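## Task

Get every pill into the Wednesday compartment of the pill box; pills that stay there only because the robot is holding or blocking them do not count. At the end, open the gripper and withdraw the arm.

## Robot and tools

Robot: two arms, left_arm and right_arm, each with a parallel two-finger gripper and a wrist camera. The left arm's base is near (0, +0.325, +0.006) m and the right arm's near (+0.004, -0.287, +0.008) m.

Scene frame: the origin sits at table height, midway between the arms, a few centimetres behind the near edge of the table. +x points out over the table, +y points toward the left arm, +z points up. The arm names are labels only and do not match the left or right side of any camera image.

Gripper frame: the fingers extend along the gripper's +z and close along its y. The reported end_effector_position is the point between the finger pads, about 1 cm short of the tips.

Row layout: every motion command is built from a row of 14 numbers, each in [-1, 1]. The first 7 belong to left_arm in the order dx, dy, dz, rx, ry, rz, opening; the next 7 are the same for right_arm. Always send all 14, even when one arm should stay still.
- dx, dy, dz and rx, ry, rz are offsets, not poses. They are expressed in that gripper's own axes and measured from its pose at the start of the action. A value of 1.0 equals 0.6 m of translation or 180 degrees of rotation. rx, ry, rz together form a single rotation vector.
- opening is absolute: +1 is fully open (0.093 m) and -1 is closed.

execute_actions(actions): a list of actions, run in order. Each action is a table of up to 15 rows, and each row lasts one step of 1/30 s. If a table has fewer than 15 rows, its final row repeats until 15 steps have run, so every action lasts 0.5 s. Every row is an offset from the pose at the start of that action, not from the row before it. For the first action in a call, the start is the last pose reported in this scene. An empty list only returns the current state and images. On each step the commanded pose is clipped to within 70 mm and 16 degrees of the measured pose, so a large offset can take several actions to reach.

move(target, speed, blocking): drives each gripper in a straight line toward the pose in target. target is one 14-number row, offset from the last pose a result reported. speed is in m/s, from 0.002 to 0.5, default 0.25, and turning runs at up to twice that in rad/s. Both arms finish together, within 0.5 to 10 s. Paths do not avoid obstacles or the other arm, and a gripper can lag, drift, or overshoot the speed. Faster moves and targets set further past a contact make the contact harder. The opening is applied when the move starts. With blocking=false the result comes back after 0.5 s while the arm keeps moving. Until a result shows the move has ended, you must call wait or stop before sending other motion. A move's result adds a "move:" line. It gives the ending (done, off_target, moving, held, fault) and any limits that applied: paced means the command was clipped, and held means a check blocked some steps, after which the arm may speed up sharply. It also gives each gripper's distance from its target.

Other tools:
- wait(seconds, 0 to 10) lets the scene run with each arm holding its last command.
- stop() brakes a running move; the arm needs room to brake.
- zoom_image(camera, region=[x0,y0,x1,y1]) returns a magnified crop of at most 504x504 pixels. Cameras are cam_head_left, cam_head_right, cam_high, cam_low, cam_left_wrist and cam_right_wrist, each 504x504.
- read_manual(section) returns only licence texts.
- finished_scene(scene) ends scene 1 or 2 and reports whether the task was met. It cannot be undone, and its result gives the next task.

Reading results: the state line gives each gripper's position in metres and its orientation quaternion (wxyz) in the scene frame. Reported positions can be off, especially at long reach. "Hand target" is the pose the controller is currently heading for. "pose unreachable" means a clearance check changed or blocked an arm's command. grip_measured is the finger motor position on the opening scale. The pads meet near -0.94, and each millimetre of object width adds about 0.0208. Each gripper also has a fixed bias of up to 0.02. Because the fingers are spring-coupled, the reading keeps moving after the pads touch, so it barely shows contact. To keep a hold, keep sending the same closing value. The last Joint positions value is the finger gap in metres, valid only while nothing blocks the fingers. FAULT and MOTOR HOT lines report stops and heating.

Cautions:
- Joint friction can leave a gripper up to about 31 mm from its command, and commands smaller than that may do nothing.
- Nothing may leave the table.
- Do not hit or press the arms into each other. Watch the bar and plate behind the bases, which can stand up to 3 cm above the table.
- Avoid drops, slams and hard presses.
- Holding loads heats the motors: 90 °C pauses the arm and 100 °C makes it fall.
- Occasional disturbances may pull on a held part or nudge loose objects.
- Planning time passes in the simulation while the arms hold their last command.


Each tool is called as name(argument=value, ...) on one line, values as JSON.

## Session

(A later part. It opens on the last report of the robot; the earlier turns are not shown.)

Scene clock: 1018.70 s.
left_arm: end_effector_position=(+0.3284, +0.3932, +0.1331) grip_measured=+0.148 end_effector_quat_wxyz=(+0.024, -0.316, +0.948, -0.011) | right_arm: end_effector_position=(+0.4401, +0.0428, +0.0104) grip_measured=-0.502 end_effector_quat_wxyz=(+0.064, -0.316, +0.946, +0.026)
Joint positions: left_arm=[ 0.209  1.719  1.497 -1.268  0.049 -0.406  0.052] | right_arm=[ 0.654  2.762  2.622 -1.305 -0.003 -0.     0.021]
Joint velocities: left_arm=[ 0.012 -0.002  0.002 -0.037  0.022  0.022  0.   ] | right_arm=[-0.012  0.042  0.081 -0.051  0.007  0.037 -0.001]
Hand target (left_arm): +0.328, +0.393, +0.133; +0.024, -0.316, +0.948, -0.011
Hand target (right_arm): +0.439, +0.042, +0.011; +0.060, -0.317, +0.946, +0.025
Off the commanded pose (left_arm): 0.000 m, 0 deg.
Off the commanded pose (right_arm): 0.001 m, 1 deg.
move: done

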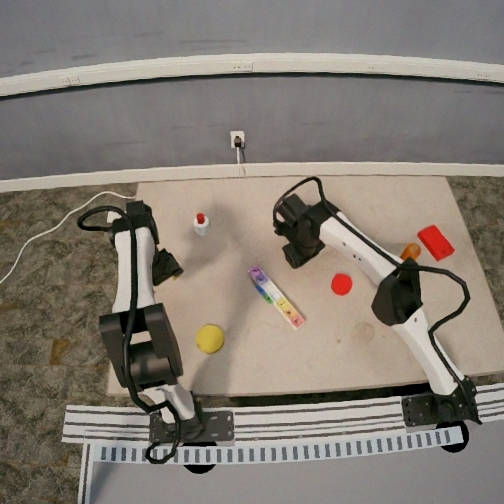

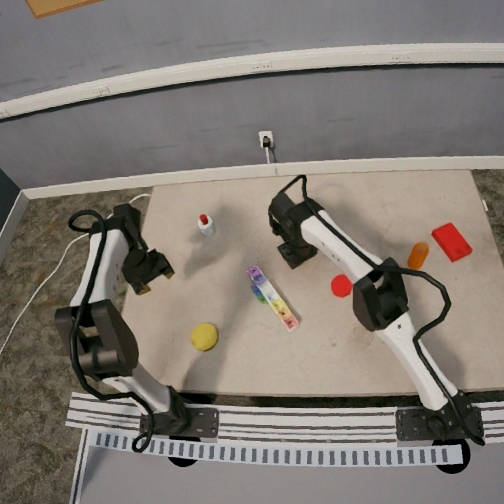

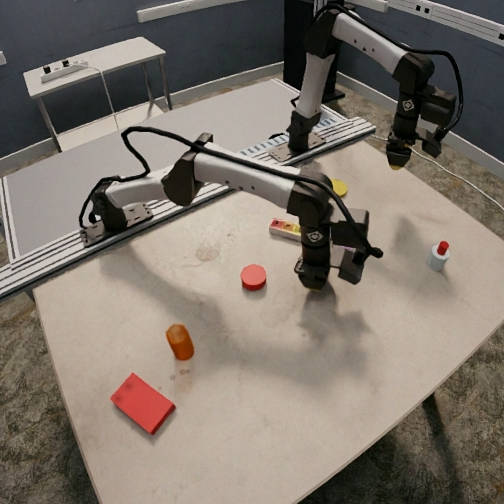

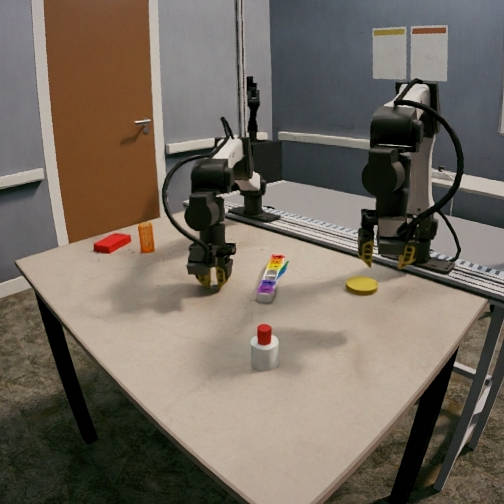

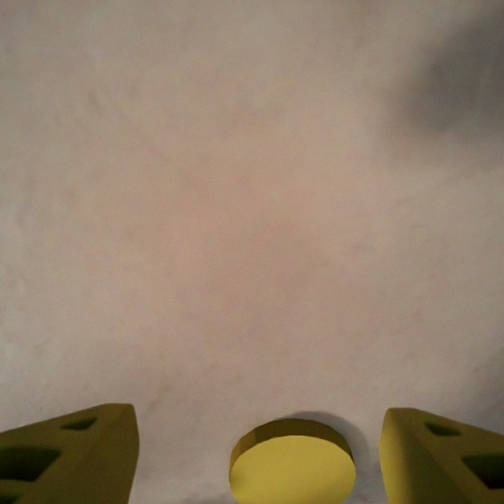

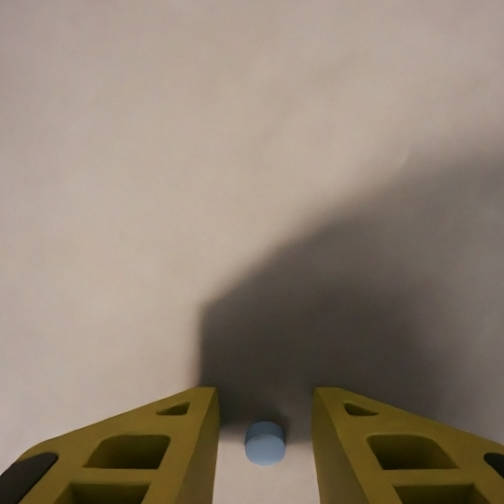

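move(target=[0,0,0,0,0,0,0.15,0.014,0,-0.002,0,0,0,-0.5], speed=0.02)

Scene clock: 1030.03 s.
left_arm: end_effector_position=(+0.3284, +0.3932, +0.1331) grip_measured=+0.148 end_effector_quat_wxyz=(+0.024, -0.316, +0.948, -0.011) | right_arm: end_effector_position=(+0.4329, +0.0374, +0.0101) grip_measured=-0.502 end_effector_quat_wxyz=(+0.060, -0.317, +0.946, +0.025)
Joint positions: left_arm=[ 0.209  1.719  1.497 -1.268  0.049 -0.406  0.052] | right_arm=[ 0.654  2.688  2.477 -1.243 -0.003 -0.     0.021]
Joint velocities: left_arm=[ 0.002 -0.012 -0.017 -0.051  0.066 -0.081  0.001] | right_arm=[-0.007 -0.022 -0.032  0.037  0.007  0.066 -0.001]
Hand target (left_arm): +0.328, +0.393, +0.133; +0.024, -0.316, +0.948, -0.011
Hand target (right_arm): +0.433, +0.038, +0.011; +0.064, -0.316, +0.946, +0.026
Off the commanded pose (left_arm): 0.000 m, 0 deg.
Off the commanded pose (right_arm): 0.001 m, 1 deg.
move: done

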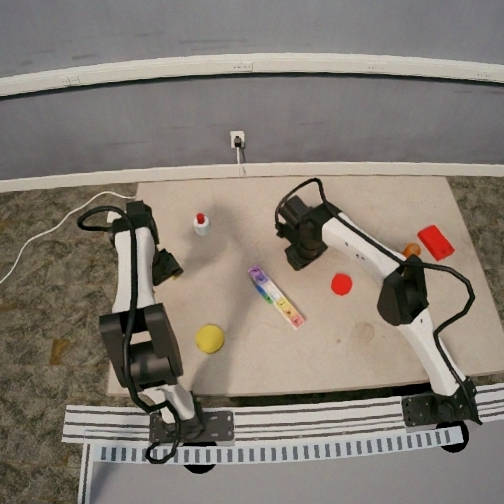

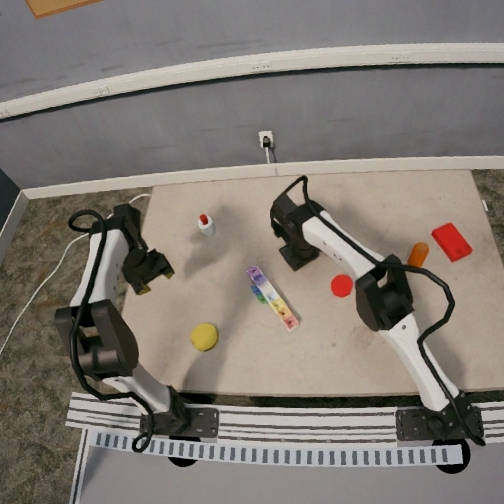

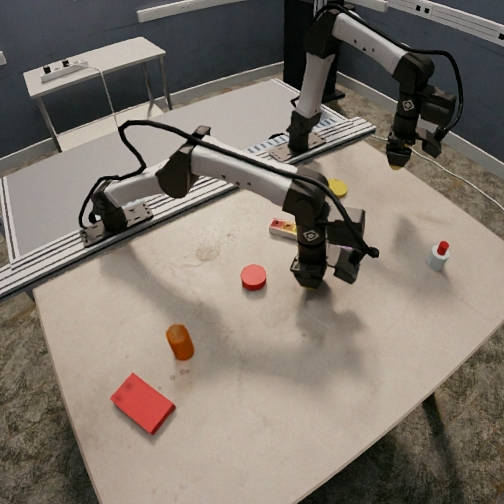

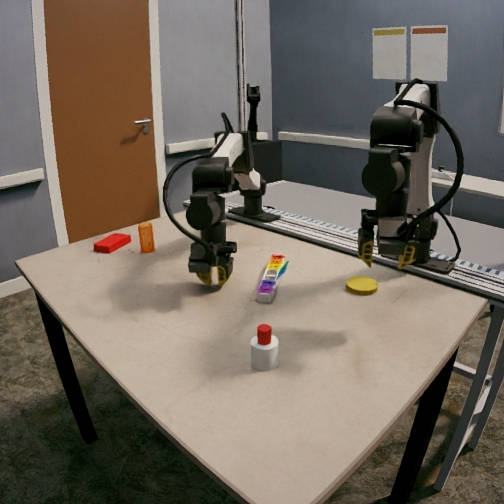

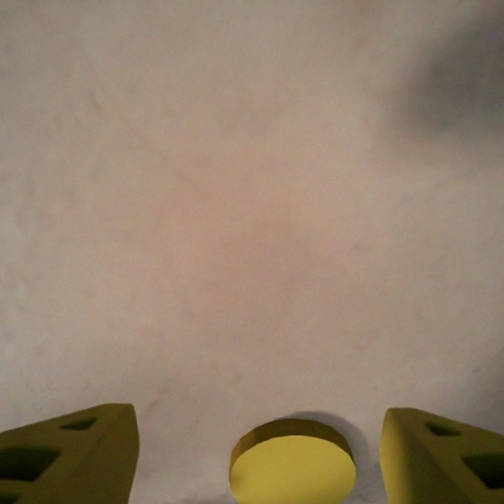

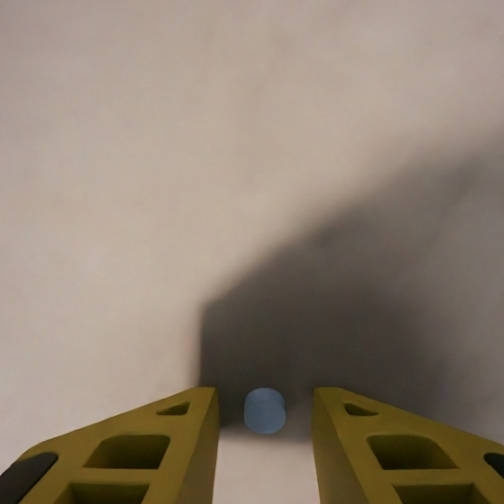

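Good. Press down slightly, close, lift.

execute_actions(actions=[[[0,0,0,0,0,0,0.15,0,0,0.005,0,0,0,-0.5]],[[0,0,0,0,0,0,0.15,0,0,0.002,0,0,0,-0.7]],[[0,0,0,0,0,0,0.15,0,0,0,0,0,0,-0.9]]])

move(target=[0,0,0,0,0,0,0.15,0.01,0,-0.1,0,0,0,-0.9], speed=0.06)

Scene clock: 1036.83 s.
left_arm: end_effector_position=(+0.3284, +0.3932, +0.1331) grip_measured=+0.148 end_effector_quat_wxyz=(+0.024, -0.316, +0.948, -0.011) | right_arm: end_effector_position=(+0.4329, +0.0373, +0.0099) grip_measured=-0.887 end_effector_quat_wxyz=(+0.060, -0.317, +0.946, +0.025)
Joint positions: left_arm=[ 0.209  1.719  1.497 -1.268  0.049 -0.406  0.052] | right_arm=[ 0.654  2.687  2.475 -1.242 -0.003 -0.     0.003]
Joint velocities: left_arm=[-0.002  0.002 -0.002  0.022 -0.007  0.022  0.   ] | right_arm=[ 0.012 -0.002 -0.012 -0.037  0.007 -0.037  0.   ]
Hand target (left_arm): +0.328, +0.393, +0.133; +0.024, -0.316, +0.948, -0.011
Hand target (right_arm): +0.433, +0.037, +0.010; +0.060, -0.317, +0.946, +0.025
Off the commanded pose (left_arm): 0.000 m, 0 deg.
Off the commanded pose (right_arm): 0.000 m, 0 deg.

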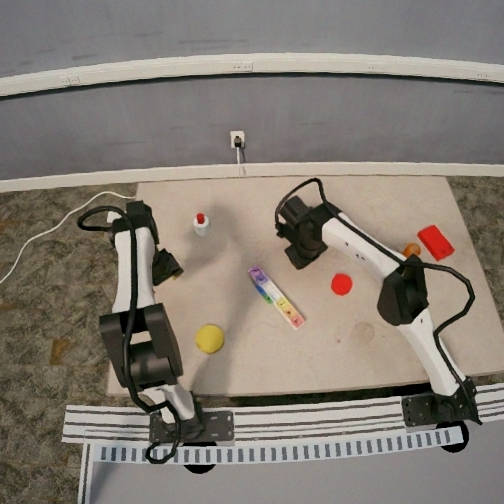

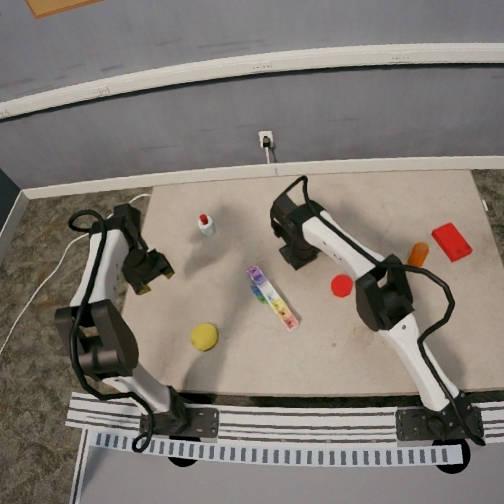

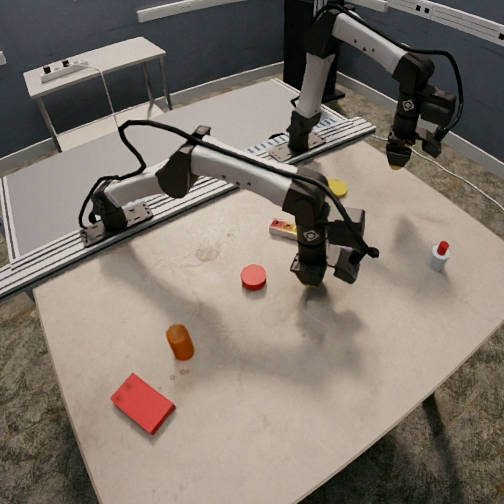

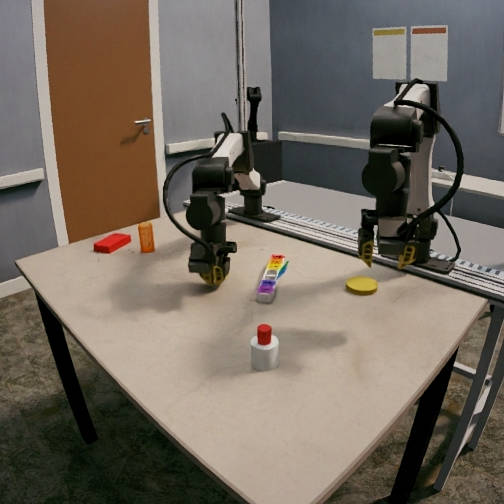

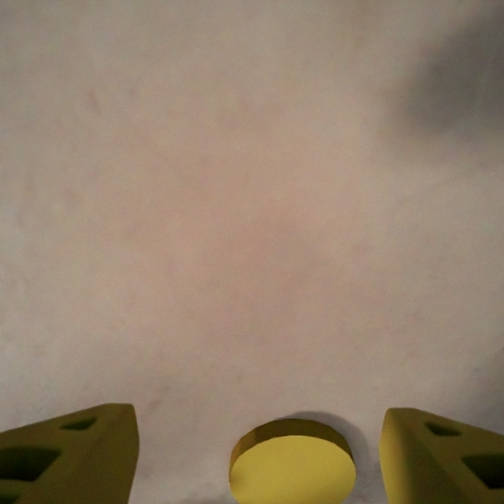

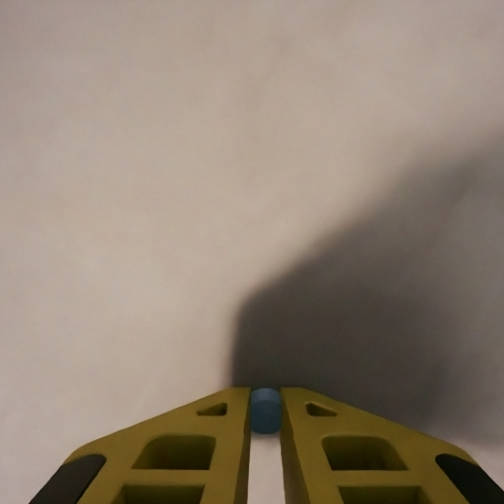

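Scene clock: 1038.33 s.
left_arm: end_effector_position=(+0.3284, +0.3932, +0.1331) grip_measured=+0.148 end_effector_quat_wxyz=(+0.024, -0.316, +0.948, -0.011) | right_arm: end_effector_position=(+0.4201, +0.0273, +0.0548) grip_measured=-0.887 end_effector_quat_wxyz=(+0.048, -0.317, +0.947, +0.021)
Joint positions: left_arm=[ 0.209  1.719  1.497 -1.268  0.049 -0.406  0.052] | right_arm=[ 0.654  2.633  2.553 -1.398 -0.003 -0.     0.003]
Joint velocities: left_arm=[-0.002  0.017 -0.007 -0.11  -0.007  0.037  0.001] | right_arm=[ 0.007 -0.002 -0.007 -0.037 -0.066 -0.022 -0.   ]
Hand target (left_arm): +0.328, +0.393, +0.133; +0.024, -0.316, +0.948, -0.011
Hand target (right_arm): +0.422, +0.029, +0.069; +0.060, -0.317, +0.946, +0.025
Off the commanded pose (left_arm): 0.000 m, 0 deg.
Off the commanded pose (right_arm): 0.014 m, 1 deg.
move: off_target (right_arm)

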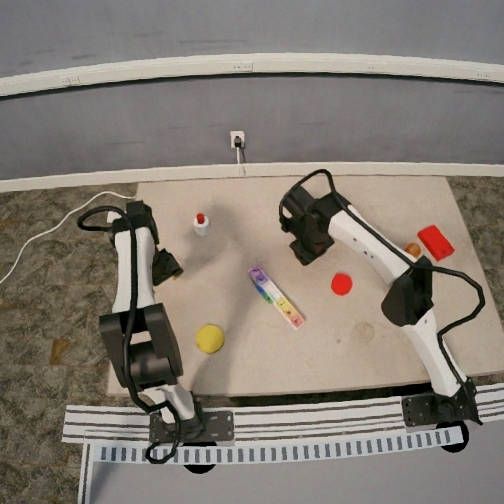

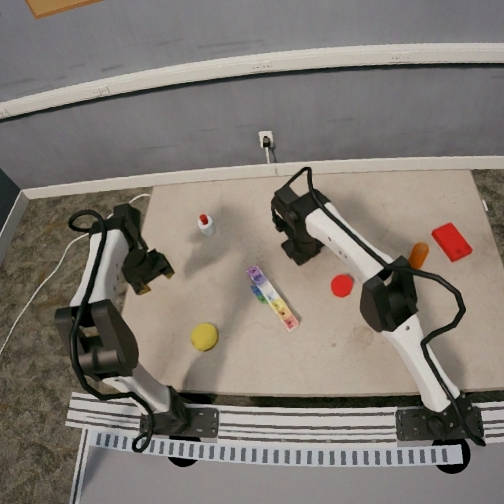

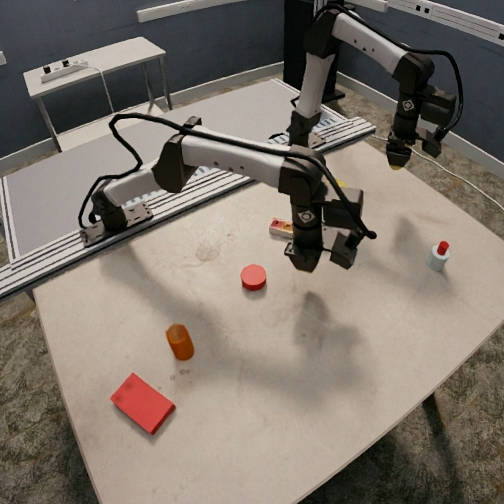

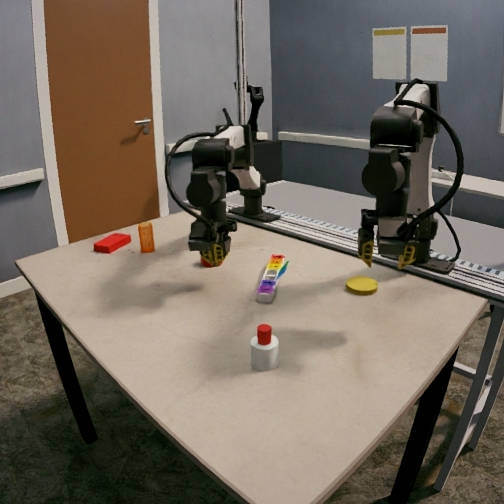

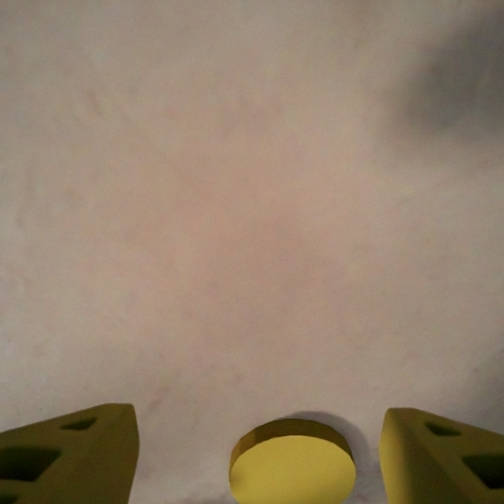

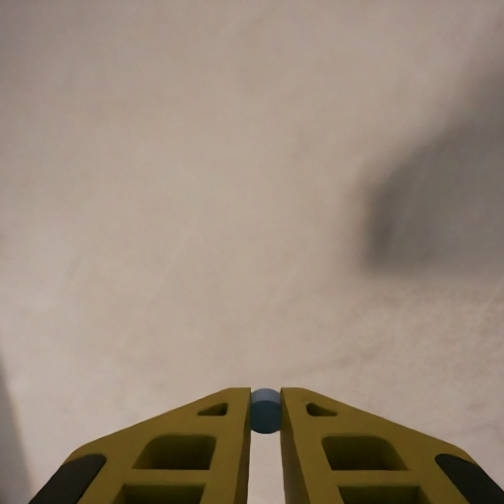

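move(target=[0,0,0,0,0,0,0.15,0.035,0.2,-0.02,0,0,0,-0.9], speed=0.1)

Scene clock: 1044.20 s.
left_arm: end_effector_position=(+0.3284, +0.3932, +0.1331) grip_measured=+0.148 end_effector_quat_wxyz=(+0.024, -0.316, +0.948, -0.011) | right_arm: end_effector_position=(+0.3273, +0.1100, +0.0570) grip_measured=-0.887 end_effector_quat_wxyz=(+0.036, -0.324, +0.945, +0.020)
Joint positions: left_arm=[ 0.209  1.719  1.497 -1.268  0.049 -0.406  0.052] | right_arm=[ 0.897  2.598  2.495 -1.399  0.008  0.229  0.003]
Joint velocities: left_arm=[ 0.007 -0.012 -0.012  0.037 -0.037  0.022  0.   ] | right_arm=[ 0.007  0.002 -0.002  0.007  0.007 -0.022 -0.001]
Hand target (left_arm): +0.328, +0.393, +0.133; +0.024, -0.316, +0.948, -0.011
Hand target (right_arm): +0.331, +0.111, +0.066; +0.049, -0.317, +0.947, +0.020
Off the commanded pose (left_arm): 0.000 m, 0 deg.
Off the commanded pose (right_arm): 0.009 m, 2 deg.
move: done

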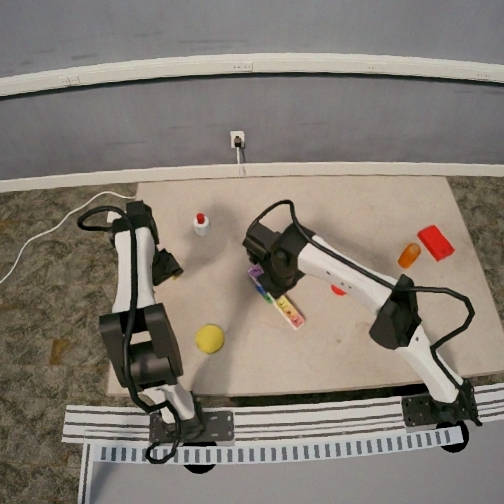

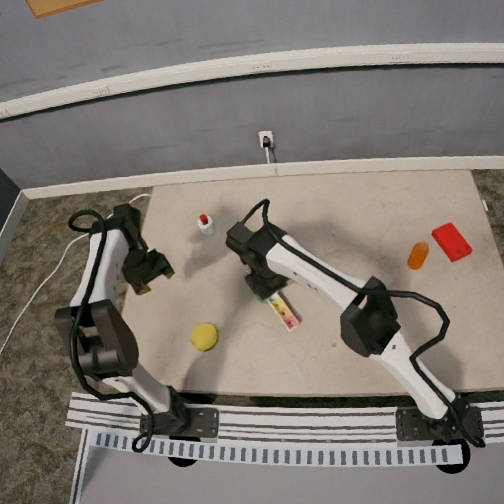

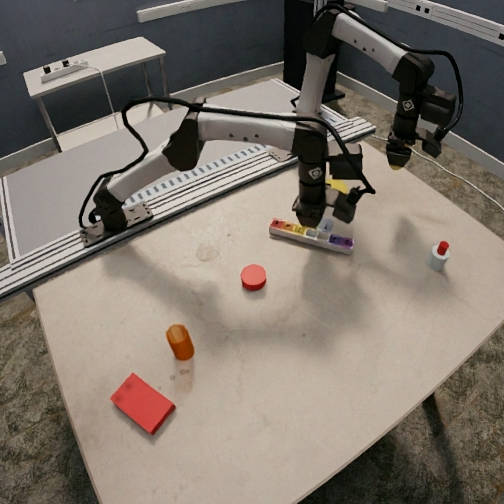

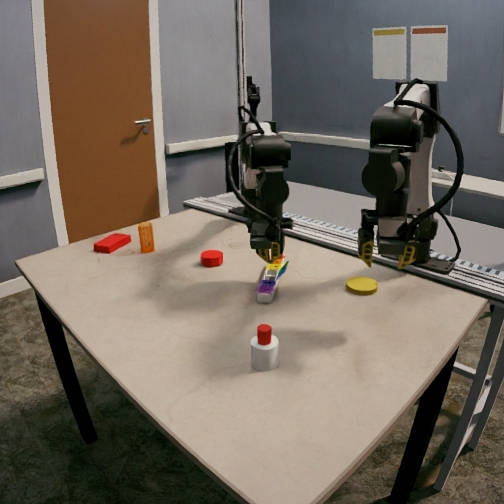

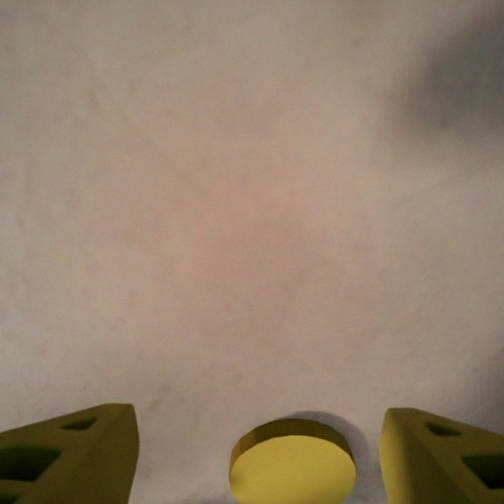

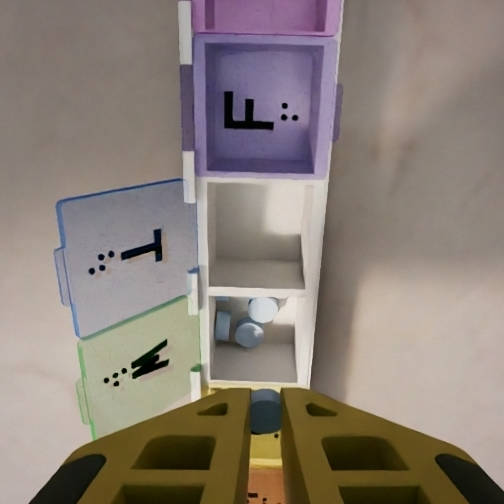

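move(target=[0,0,0,0,0,0,0.15,-0.006,0.004,0.03,0,0,0,-0.9], speed=0.03)

Scene clock: 1051.43 s.
left_arm: end_effector_position=(+0.3284, +0.3932, +0.1331) grip_measured=+0.148 end_effector_quat_wxyz=(+0.024, -0.316, +0.948, -0.011) | right_arm: end_effector_position=(+0.3295, +0.1124, +0.0448) grip_measured=-0.887 end_effector_quat_wxyz=(+0.034, -0.322, +0.946, +0.018)
Joint positions: left_arm=[ 0.209  1.719  1.497 -1.268  0.049 -0.406  0.052] | right_arm=[ 0.897  2.624  2.495 -1.378  0.01   0.233  0.003]
Joint velocities: left_arm=[ 0.002  0.022  0.007 -0.022 -0.022 -0.037  0.001] | right_arm=[ 0.002  0.002 -0.007 -0.051 -0.007  0.066  0.   ]
Hand target (left_arm): +0.328, +0.393, +0.133; +0.024, -0.316, +0.948, -0.011
Hand target (right_arm): +0.330, +0.115, +0.039; +0.036, -0.324, +0.945, +0.020
Off the commanded pose (left_arm): 0.000 m, 0 deg.
Off the commanded pose (right_arm): 0.006 m, 0 deg.
move: done

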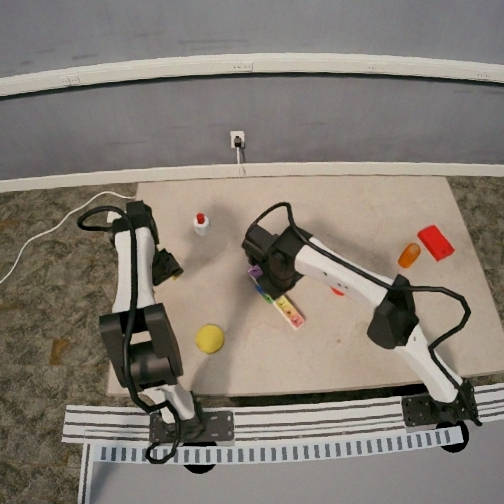

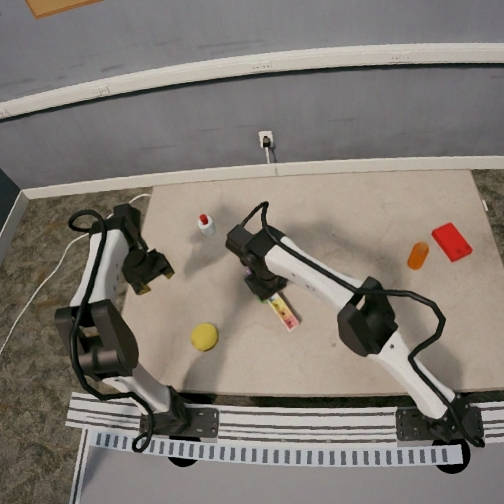

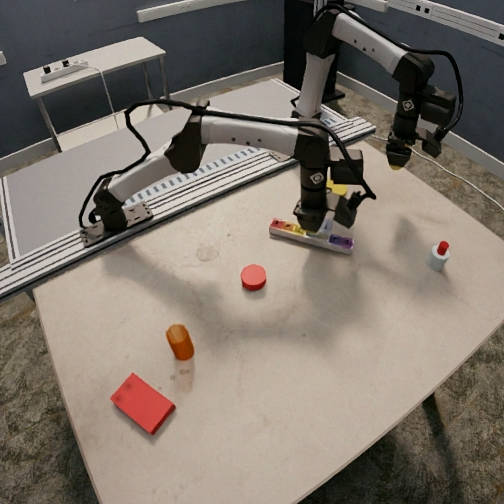

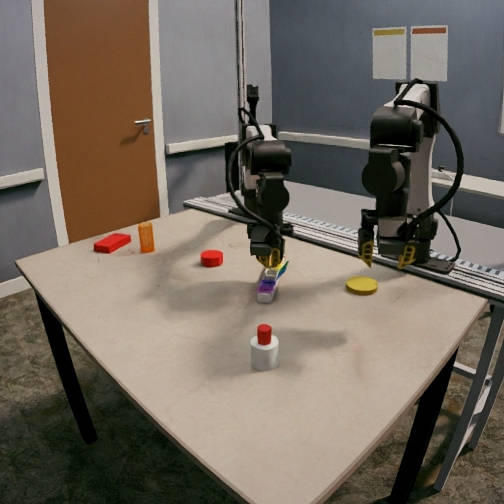

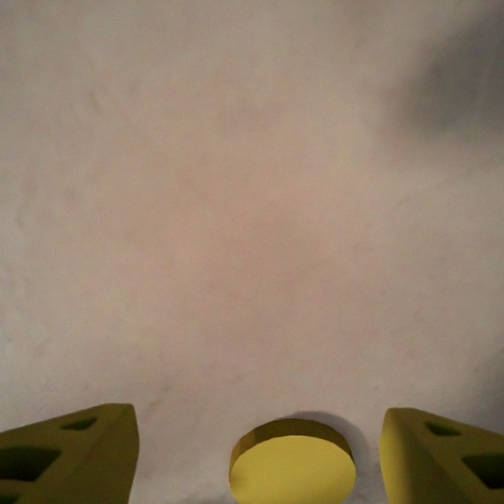

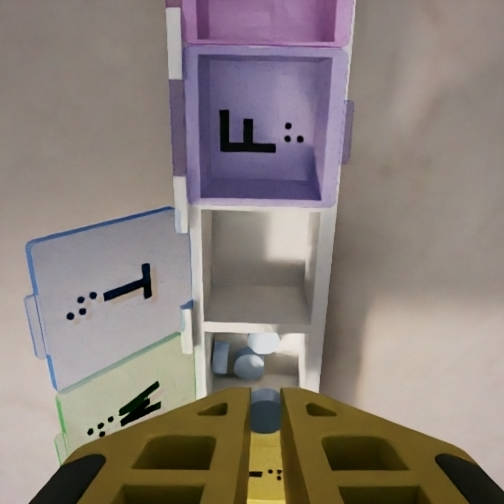

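move(target=[0,0,0,0,0,0,0.15,0.002,0.004,0.02,0,0,0,-0.9], speed=0.03)

Scene clock: 1056.20 s.
left_arm: end_effector_position=(+0.3284, +0.3932, +0.1331) grip_measured=+0.148 end_effector_quat_wxyz=(+0.024, -0.316, +0.948, -0.011) | right_arm: end_effector_position=(+0.3284, +0.1111, +0.0344) grip_measured=-0.887 end_effector_quat_wxyz=(+0.029, -0.322, +0.946, +0.015)
Joint positions: left_arm=[ 0.209  1.719  1.497 -1.268  0.049 -0.406  0.052] | right_arm=[ 0.897  2.624  2.454 -1.349  0.01   0.233  0.003]
Joint velocities: left_arm=[-0.012  0.007  0.012 -0.022  0.081 -0.051 -0.   ] | right_arm=[-0.007 -0.002  0.017  0.081  0.007 -0.022 -0.   ]
Hand target (left_arm): +0.328, +0.393, +0.133; +0.024, -0.316, +0.948, -0.011
Hand target (right_arm): +0.328, +0.114, +0.033; +0.034, -0.322, +0.946, +0.018
Off the commanded pose (left_arm): 0.000 m, 0 deg.
Off the commanded pose (right_arm): 0.004 m, 1 deg.
move: done

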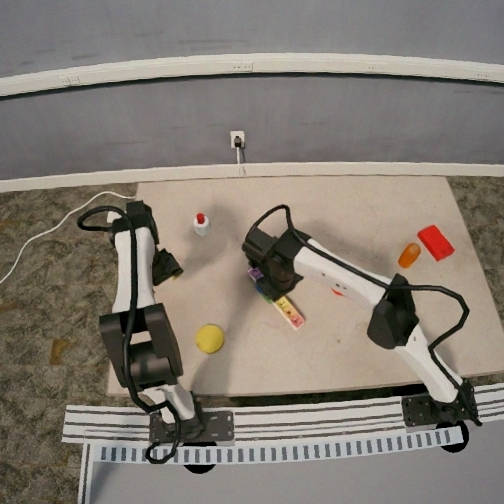

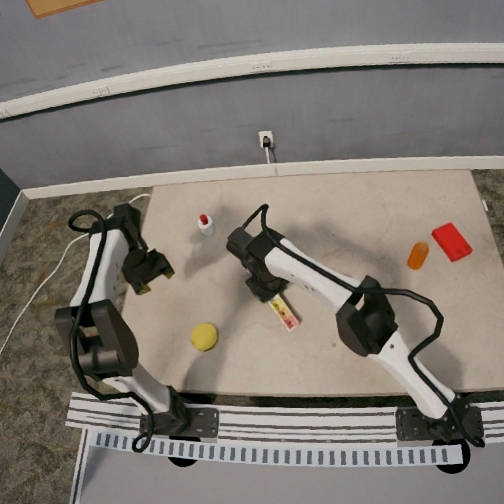

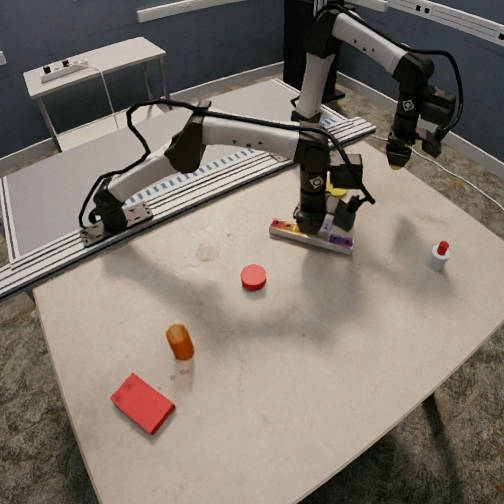

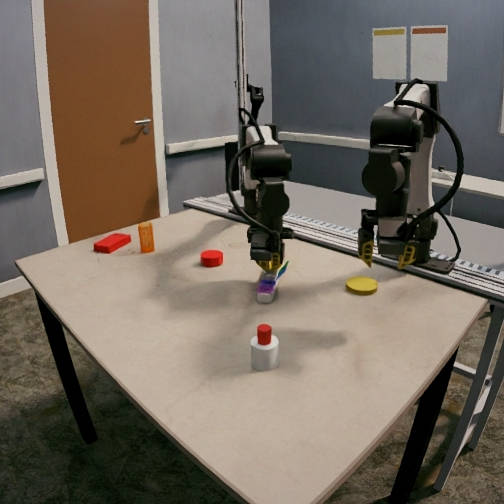

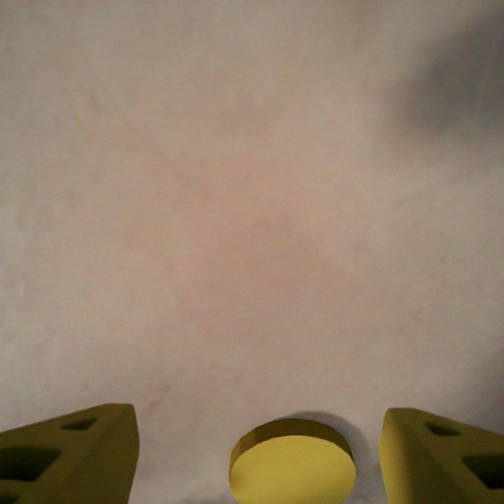

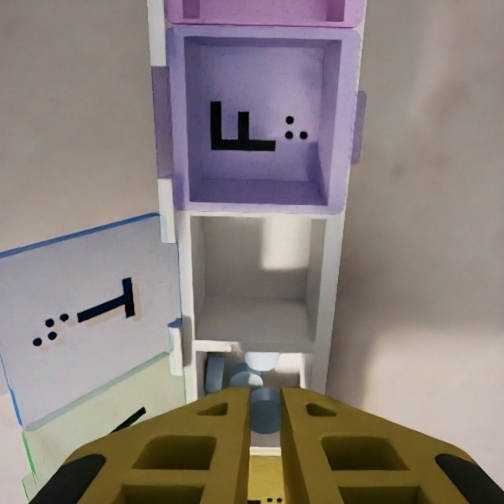

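execute_actions(actions=[[[0,0,0,0,0,0,0.15,0,0,0,0,0,0,-0.66]]])

move(target=[0,0,0,0,0,0,0.15,0.03,0,-0.15,0,0,0,-0.66], speed=0.1)

zoom_image(camera="cam_right_wrist", region=[150,150,370,400])

Scene clock: 1062.63 s.
left_arm: end_effector_position=(+0.3284, +0.3932, +0.1331) grip_measured=+0.148 end_effector_quat_wxyz=(+0.024, -0.316, +0.948, -0.011) | right_arm: end_effector_position=(+0.3289, +0.1117, +0.0345) grip_measured=-0.662 end_effector_quat_wxyz=(+0.031, -0.322, +0.946, +0.016)
Joint positions: left_arm=[ 0.209  1.719  1.497 -1.268  0.049 -0.406  0.052] | right_arm=[ 0.897  2.624  2.454 -1.346  0.01   0.233  0.013]
Joint velocities: left_arm=[-0.002 -0.012 -0.017 -0.007  0.022  0.066 -0.001] | right_arm=[-0.007  0.007 -0.002 -0.051 -0.066  0.022 -0.001]
Hand target (left_arm): +0.328, +0.393, +0.133; +0.024, -0.316, +0.948, -0.011
Hand target (right_arm): +0.328, +0.111, +0.034; +0.029, -0.322, +0.946, +0.015
Off the commanded pose (left_arm): 0.000 m, 0 deg.
Off the commanded pose (right_arm): 0.001 m, 0 deg.

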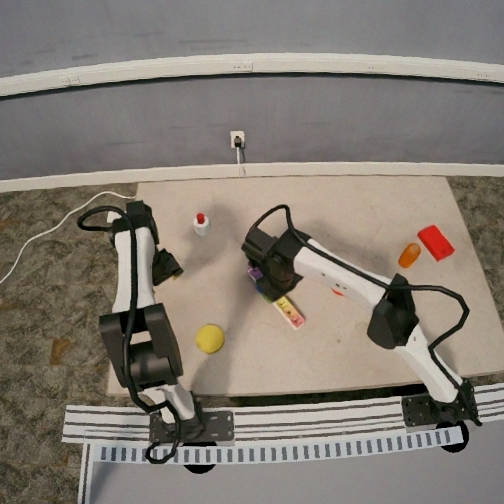

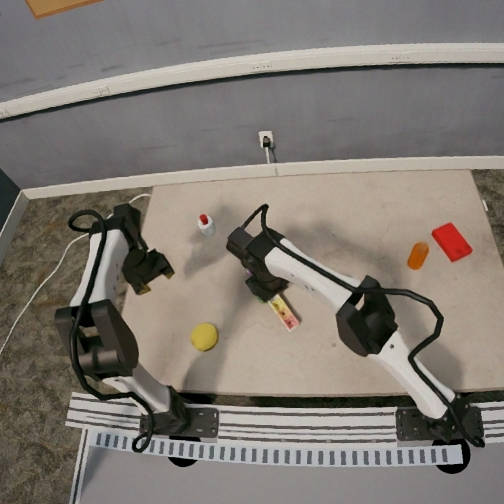

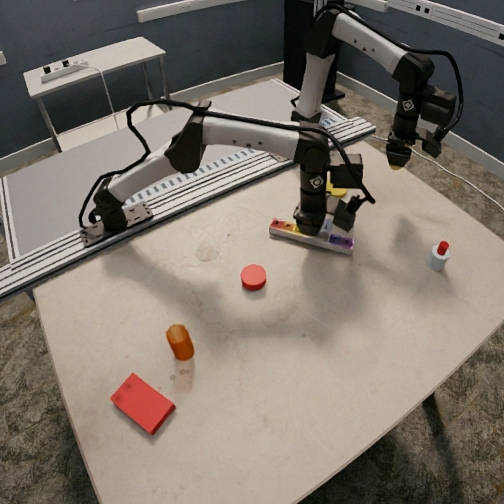

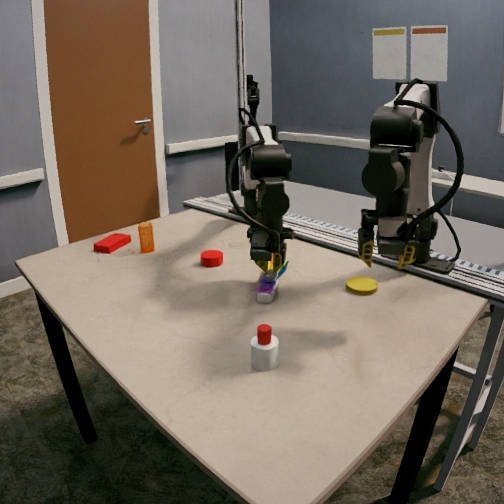

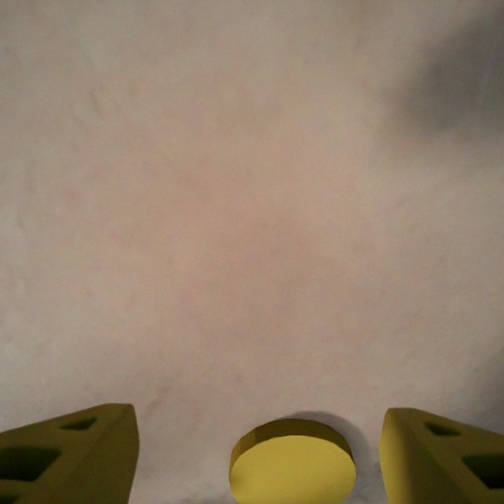

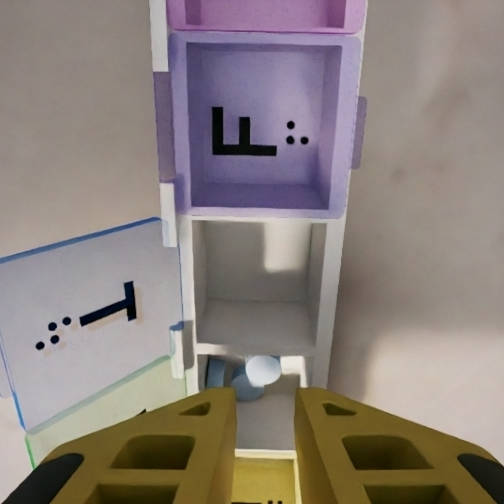

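Scene clock: 1063.97 s.
left_arm: end_effector_position=(+0.3284, +0.3932, +0.1331) grip_measured=+0.148 end_effector_quat_wxyz=(+0.024, -0.316, +0.948, -0.011) | right_arm: end_effector_position=(+0.3155, +0.0947, +0.1167) grip_measured=-0.662 end_effector_quat_wxyz=(+0.041, -0.321, +0.946, +0.022)
Joint positions: left_arm=[ 0.209  1.719  1.497 -1.268  0.049 -0.406  0.052] | right_arm=[ 0.897  2.518  2.585 -1.559  0.01   0.234  0.013]
Joint velocities: left_arm=[ 0.022  0.002  0.017 -0.022 -0.081  0.007 -0.   ] | right_arm=[ 0.002 -0.002 -0.002 -0.007  0.037 -0.022  0.   ]
Hand target (left_arm): +0.328, +0.393, +0.133; +0.024, -0.316, +0.948, -0.011
Hand target (right_arm): +0.310, +0.096, +0.123; +0.042, -0.322, +0.946, +0.022
Off the commanded pose (left_arm): 0.000 m, 0 deg.
Off the commanded pose (right_arm): 0.008 m, 1 deg.
joint sent to its limit (right arm) — the command would take joint 4 (wrist pitch) past its lower limit, so that joint was sent only as far as its limit.
move: done

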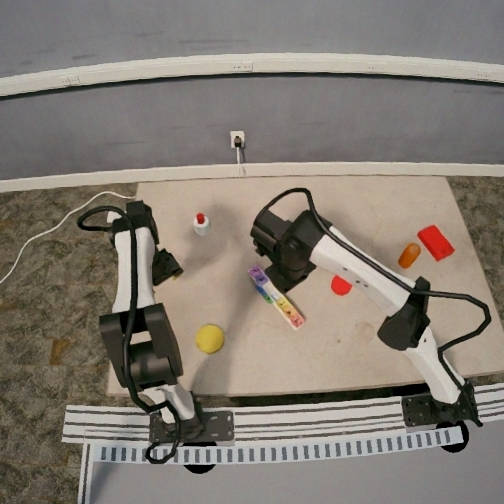

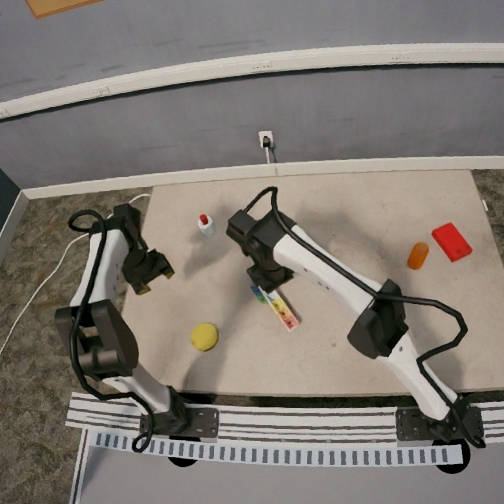

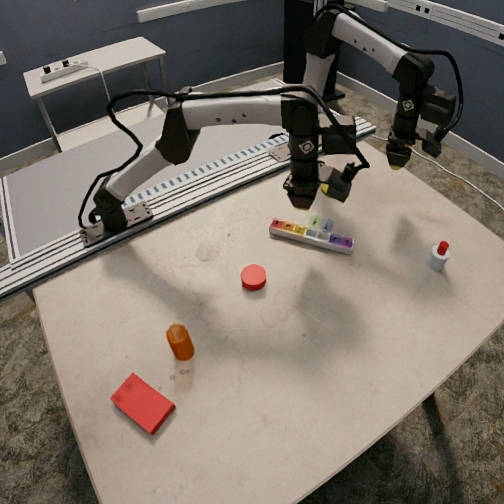

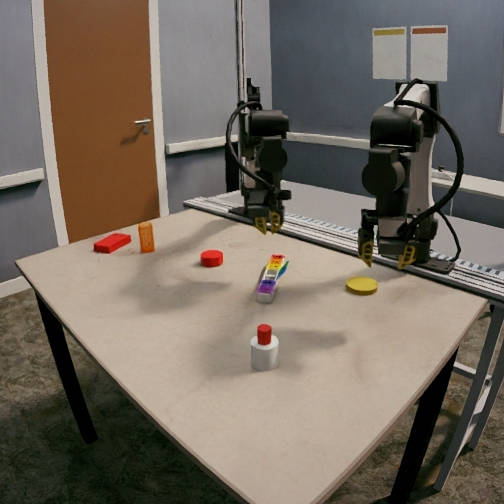

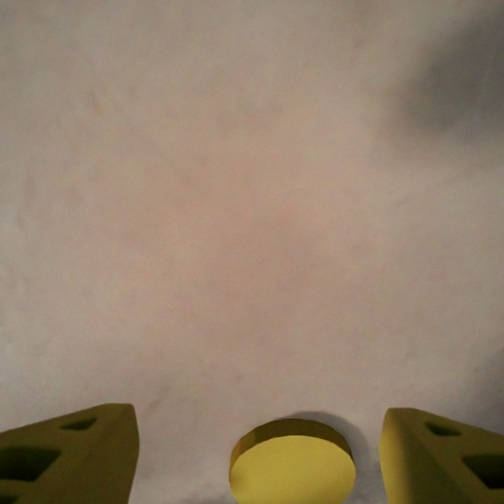

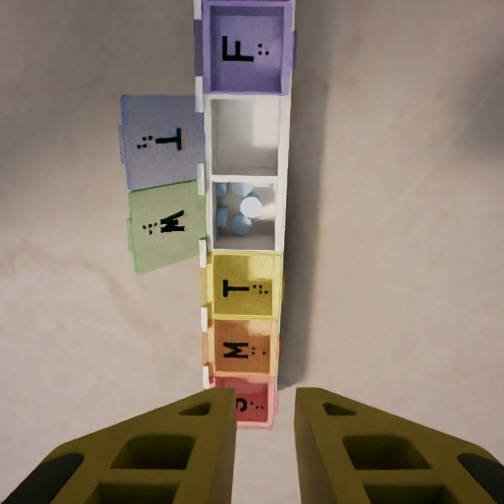

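Region (150, 150, 370, 400) of cam_right_wrist's 504x504 image, scaled by 2.016, with more detail than that image has; it fills the left 444 columns of this view, and the rest is white.

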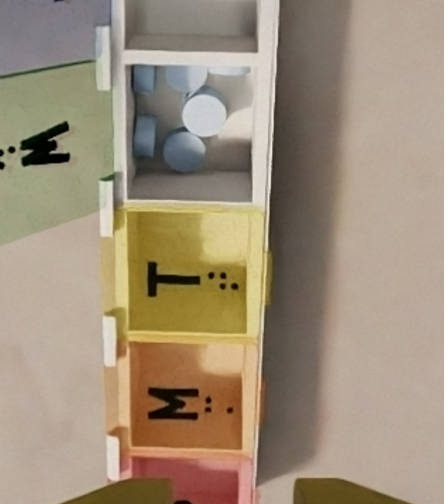

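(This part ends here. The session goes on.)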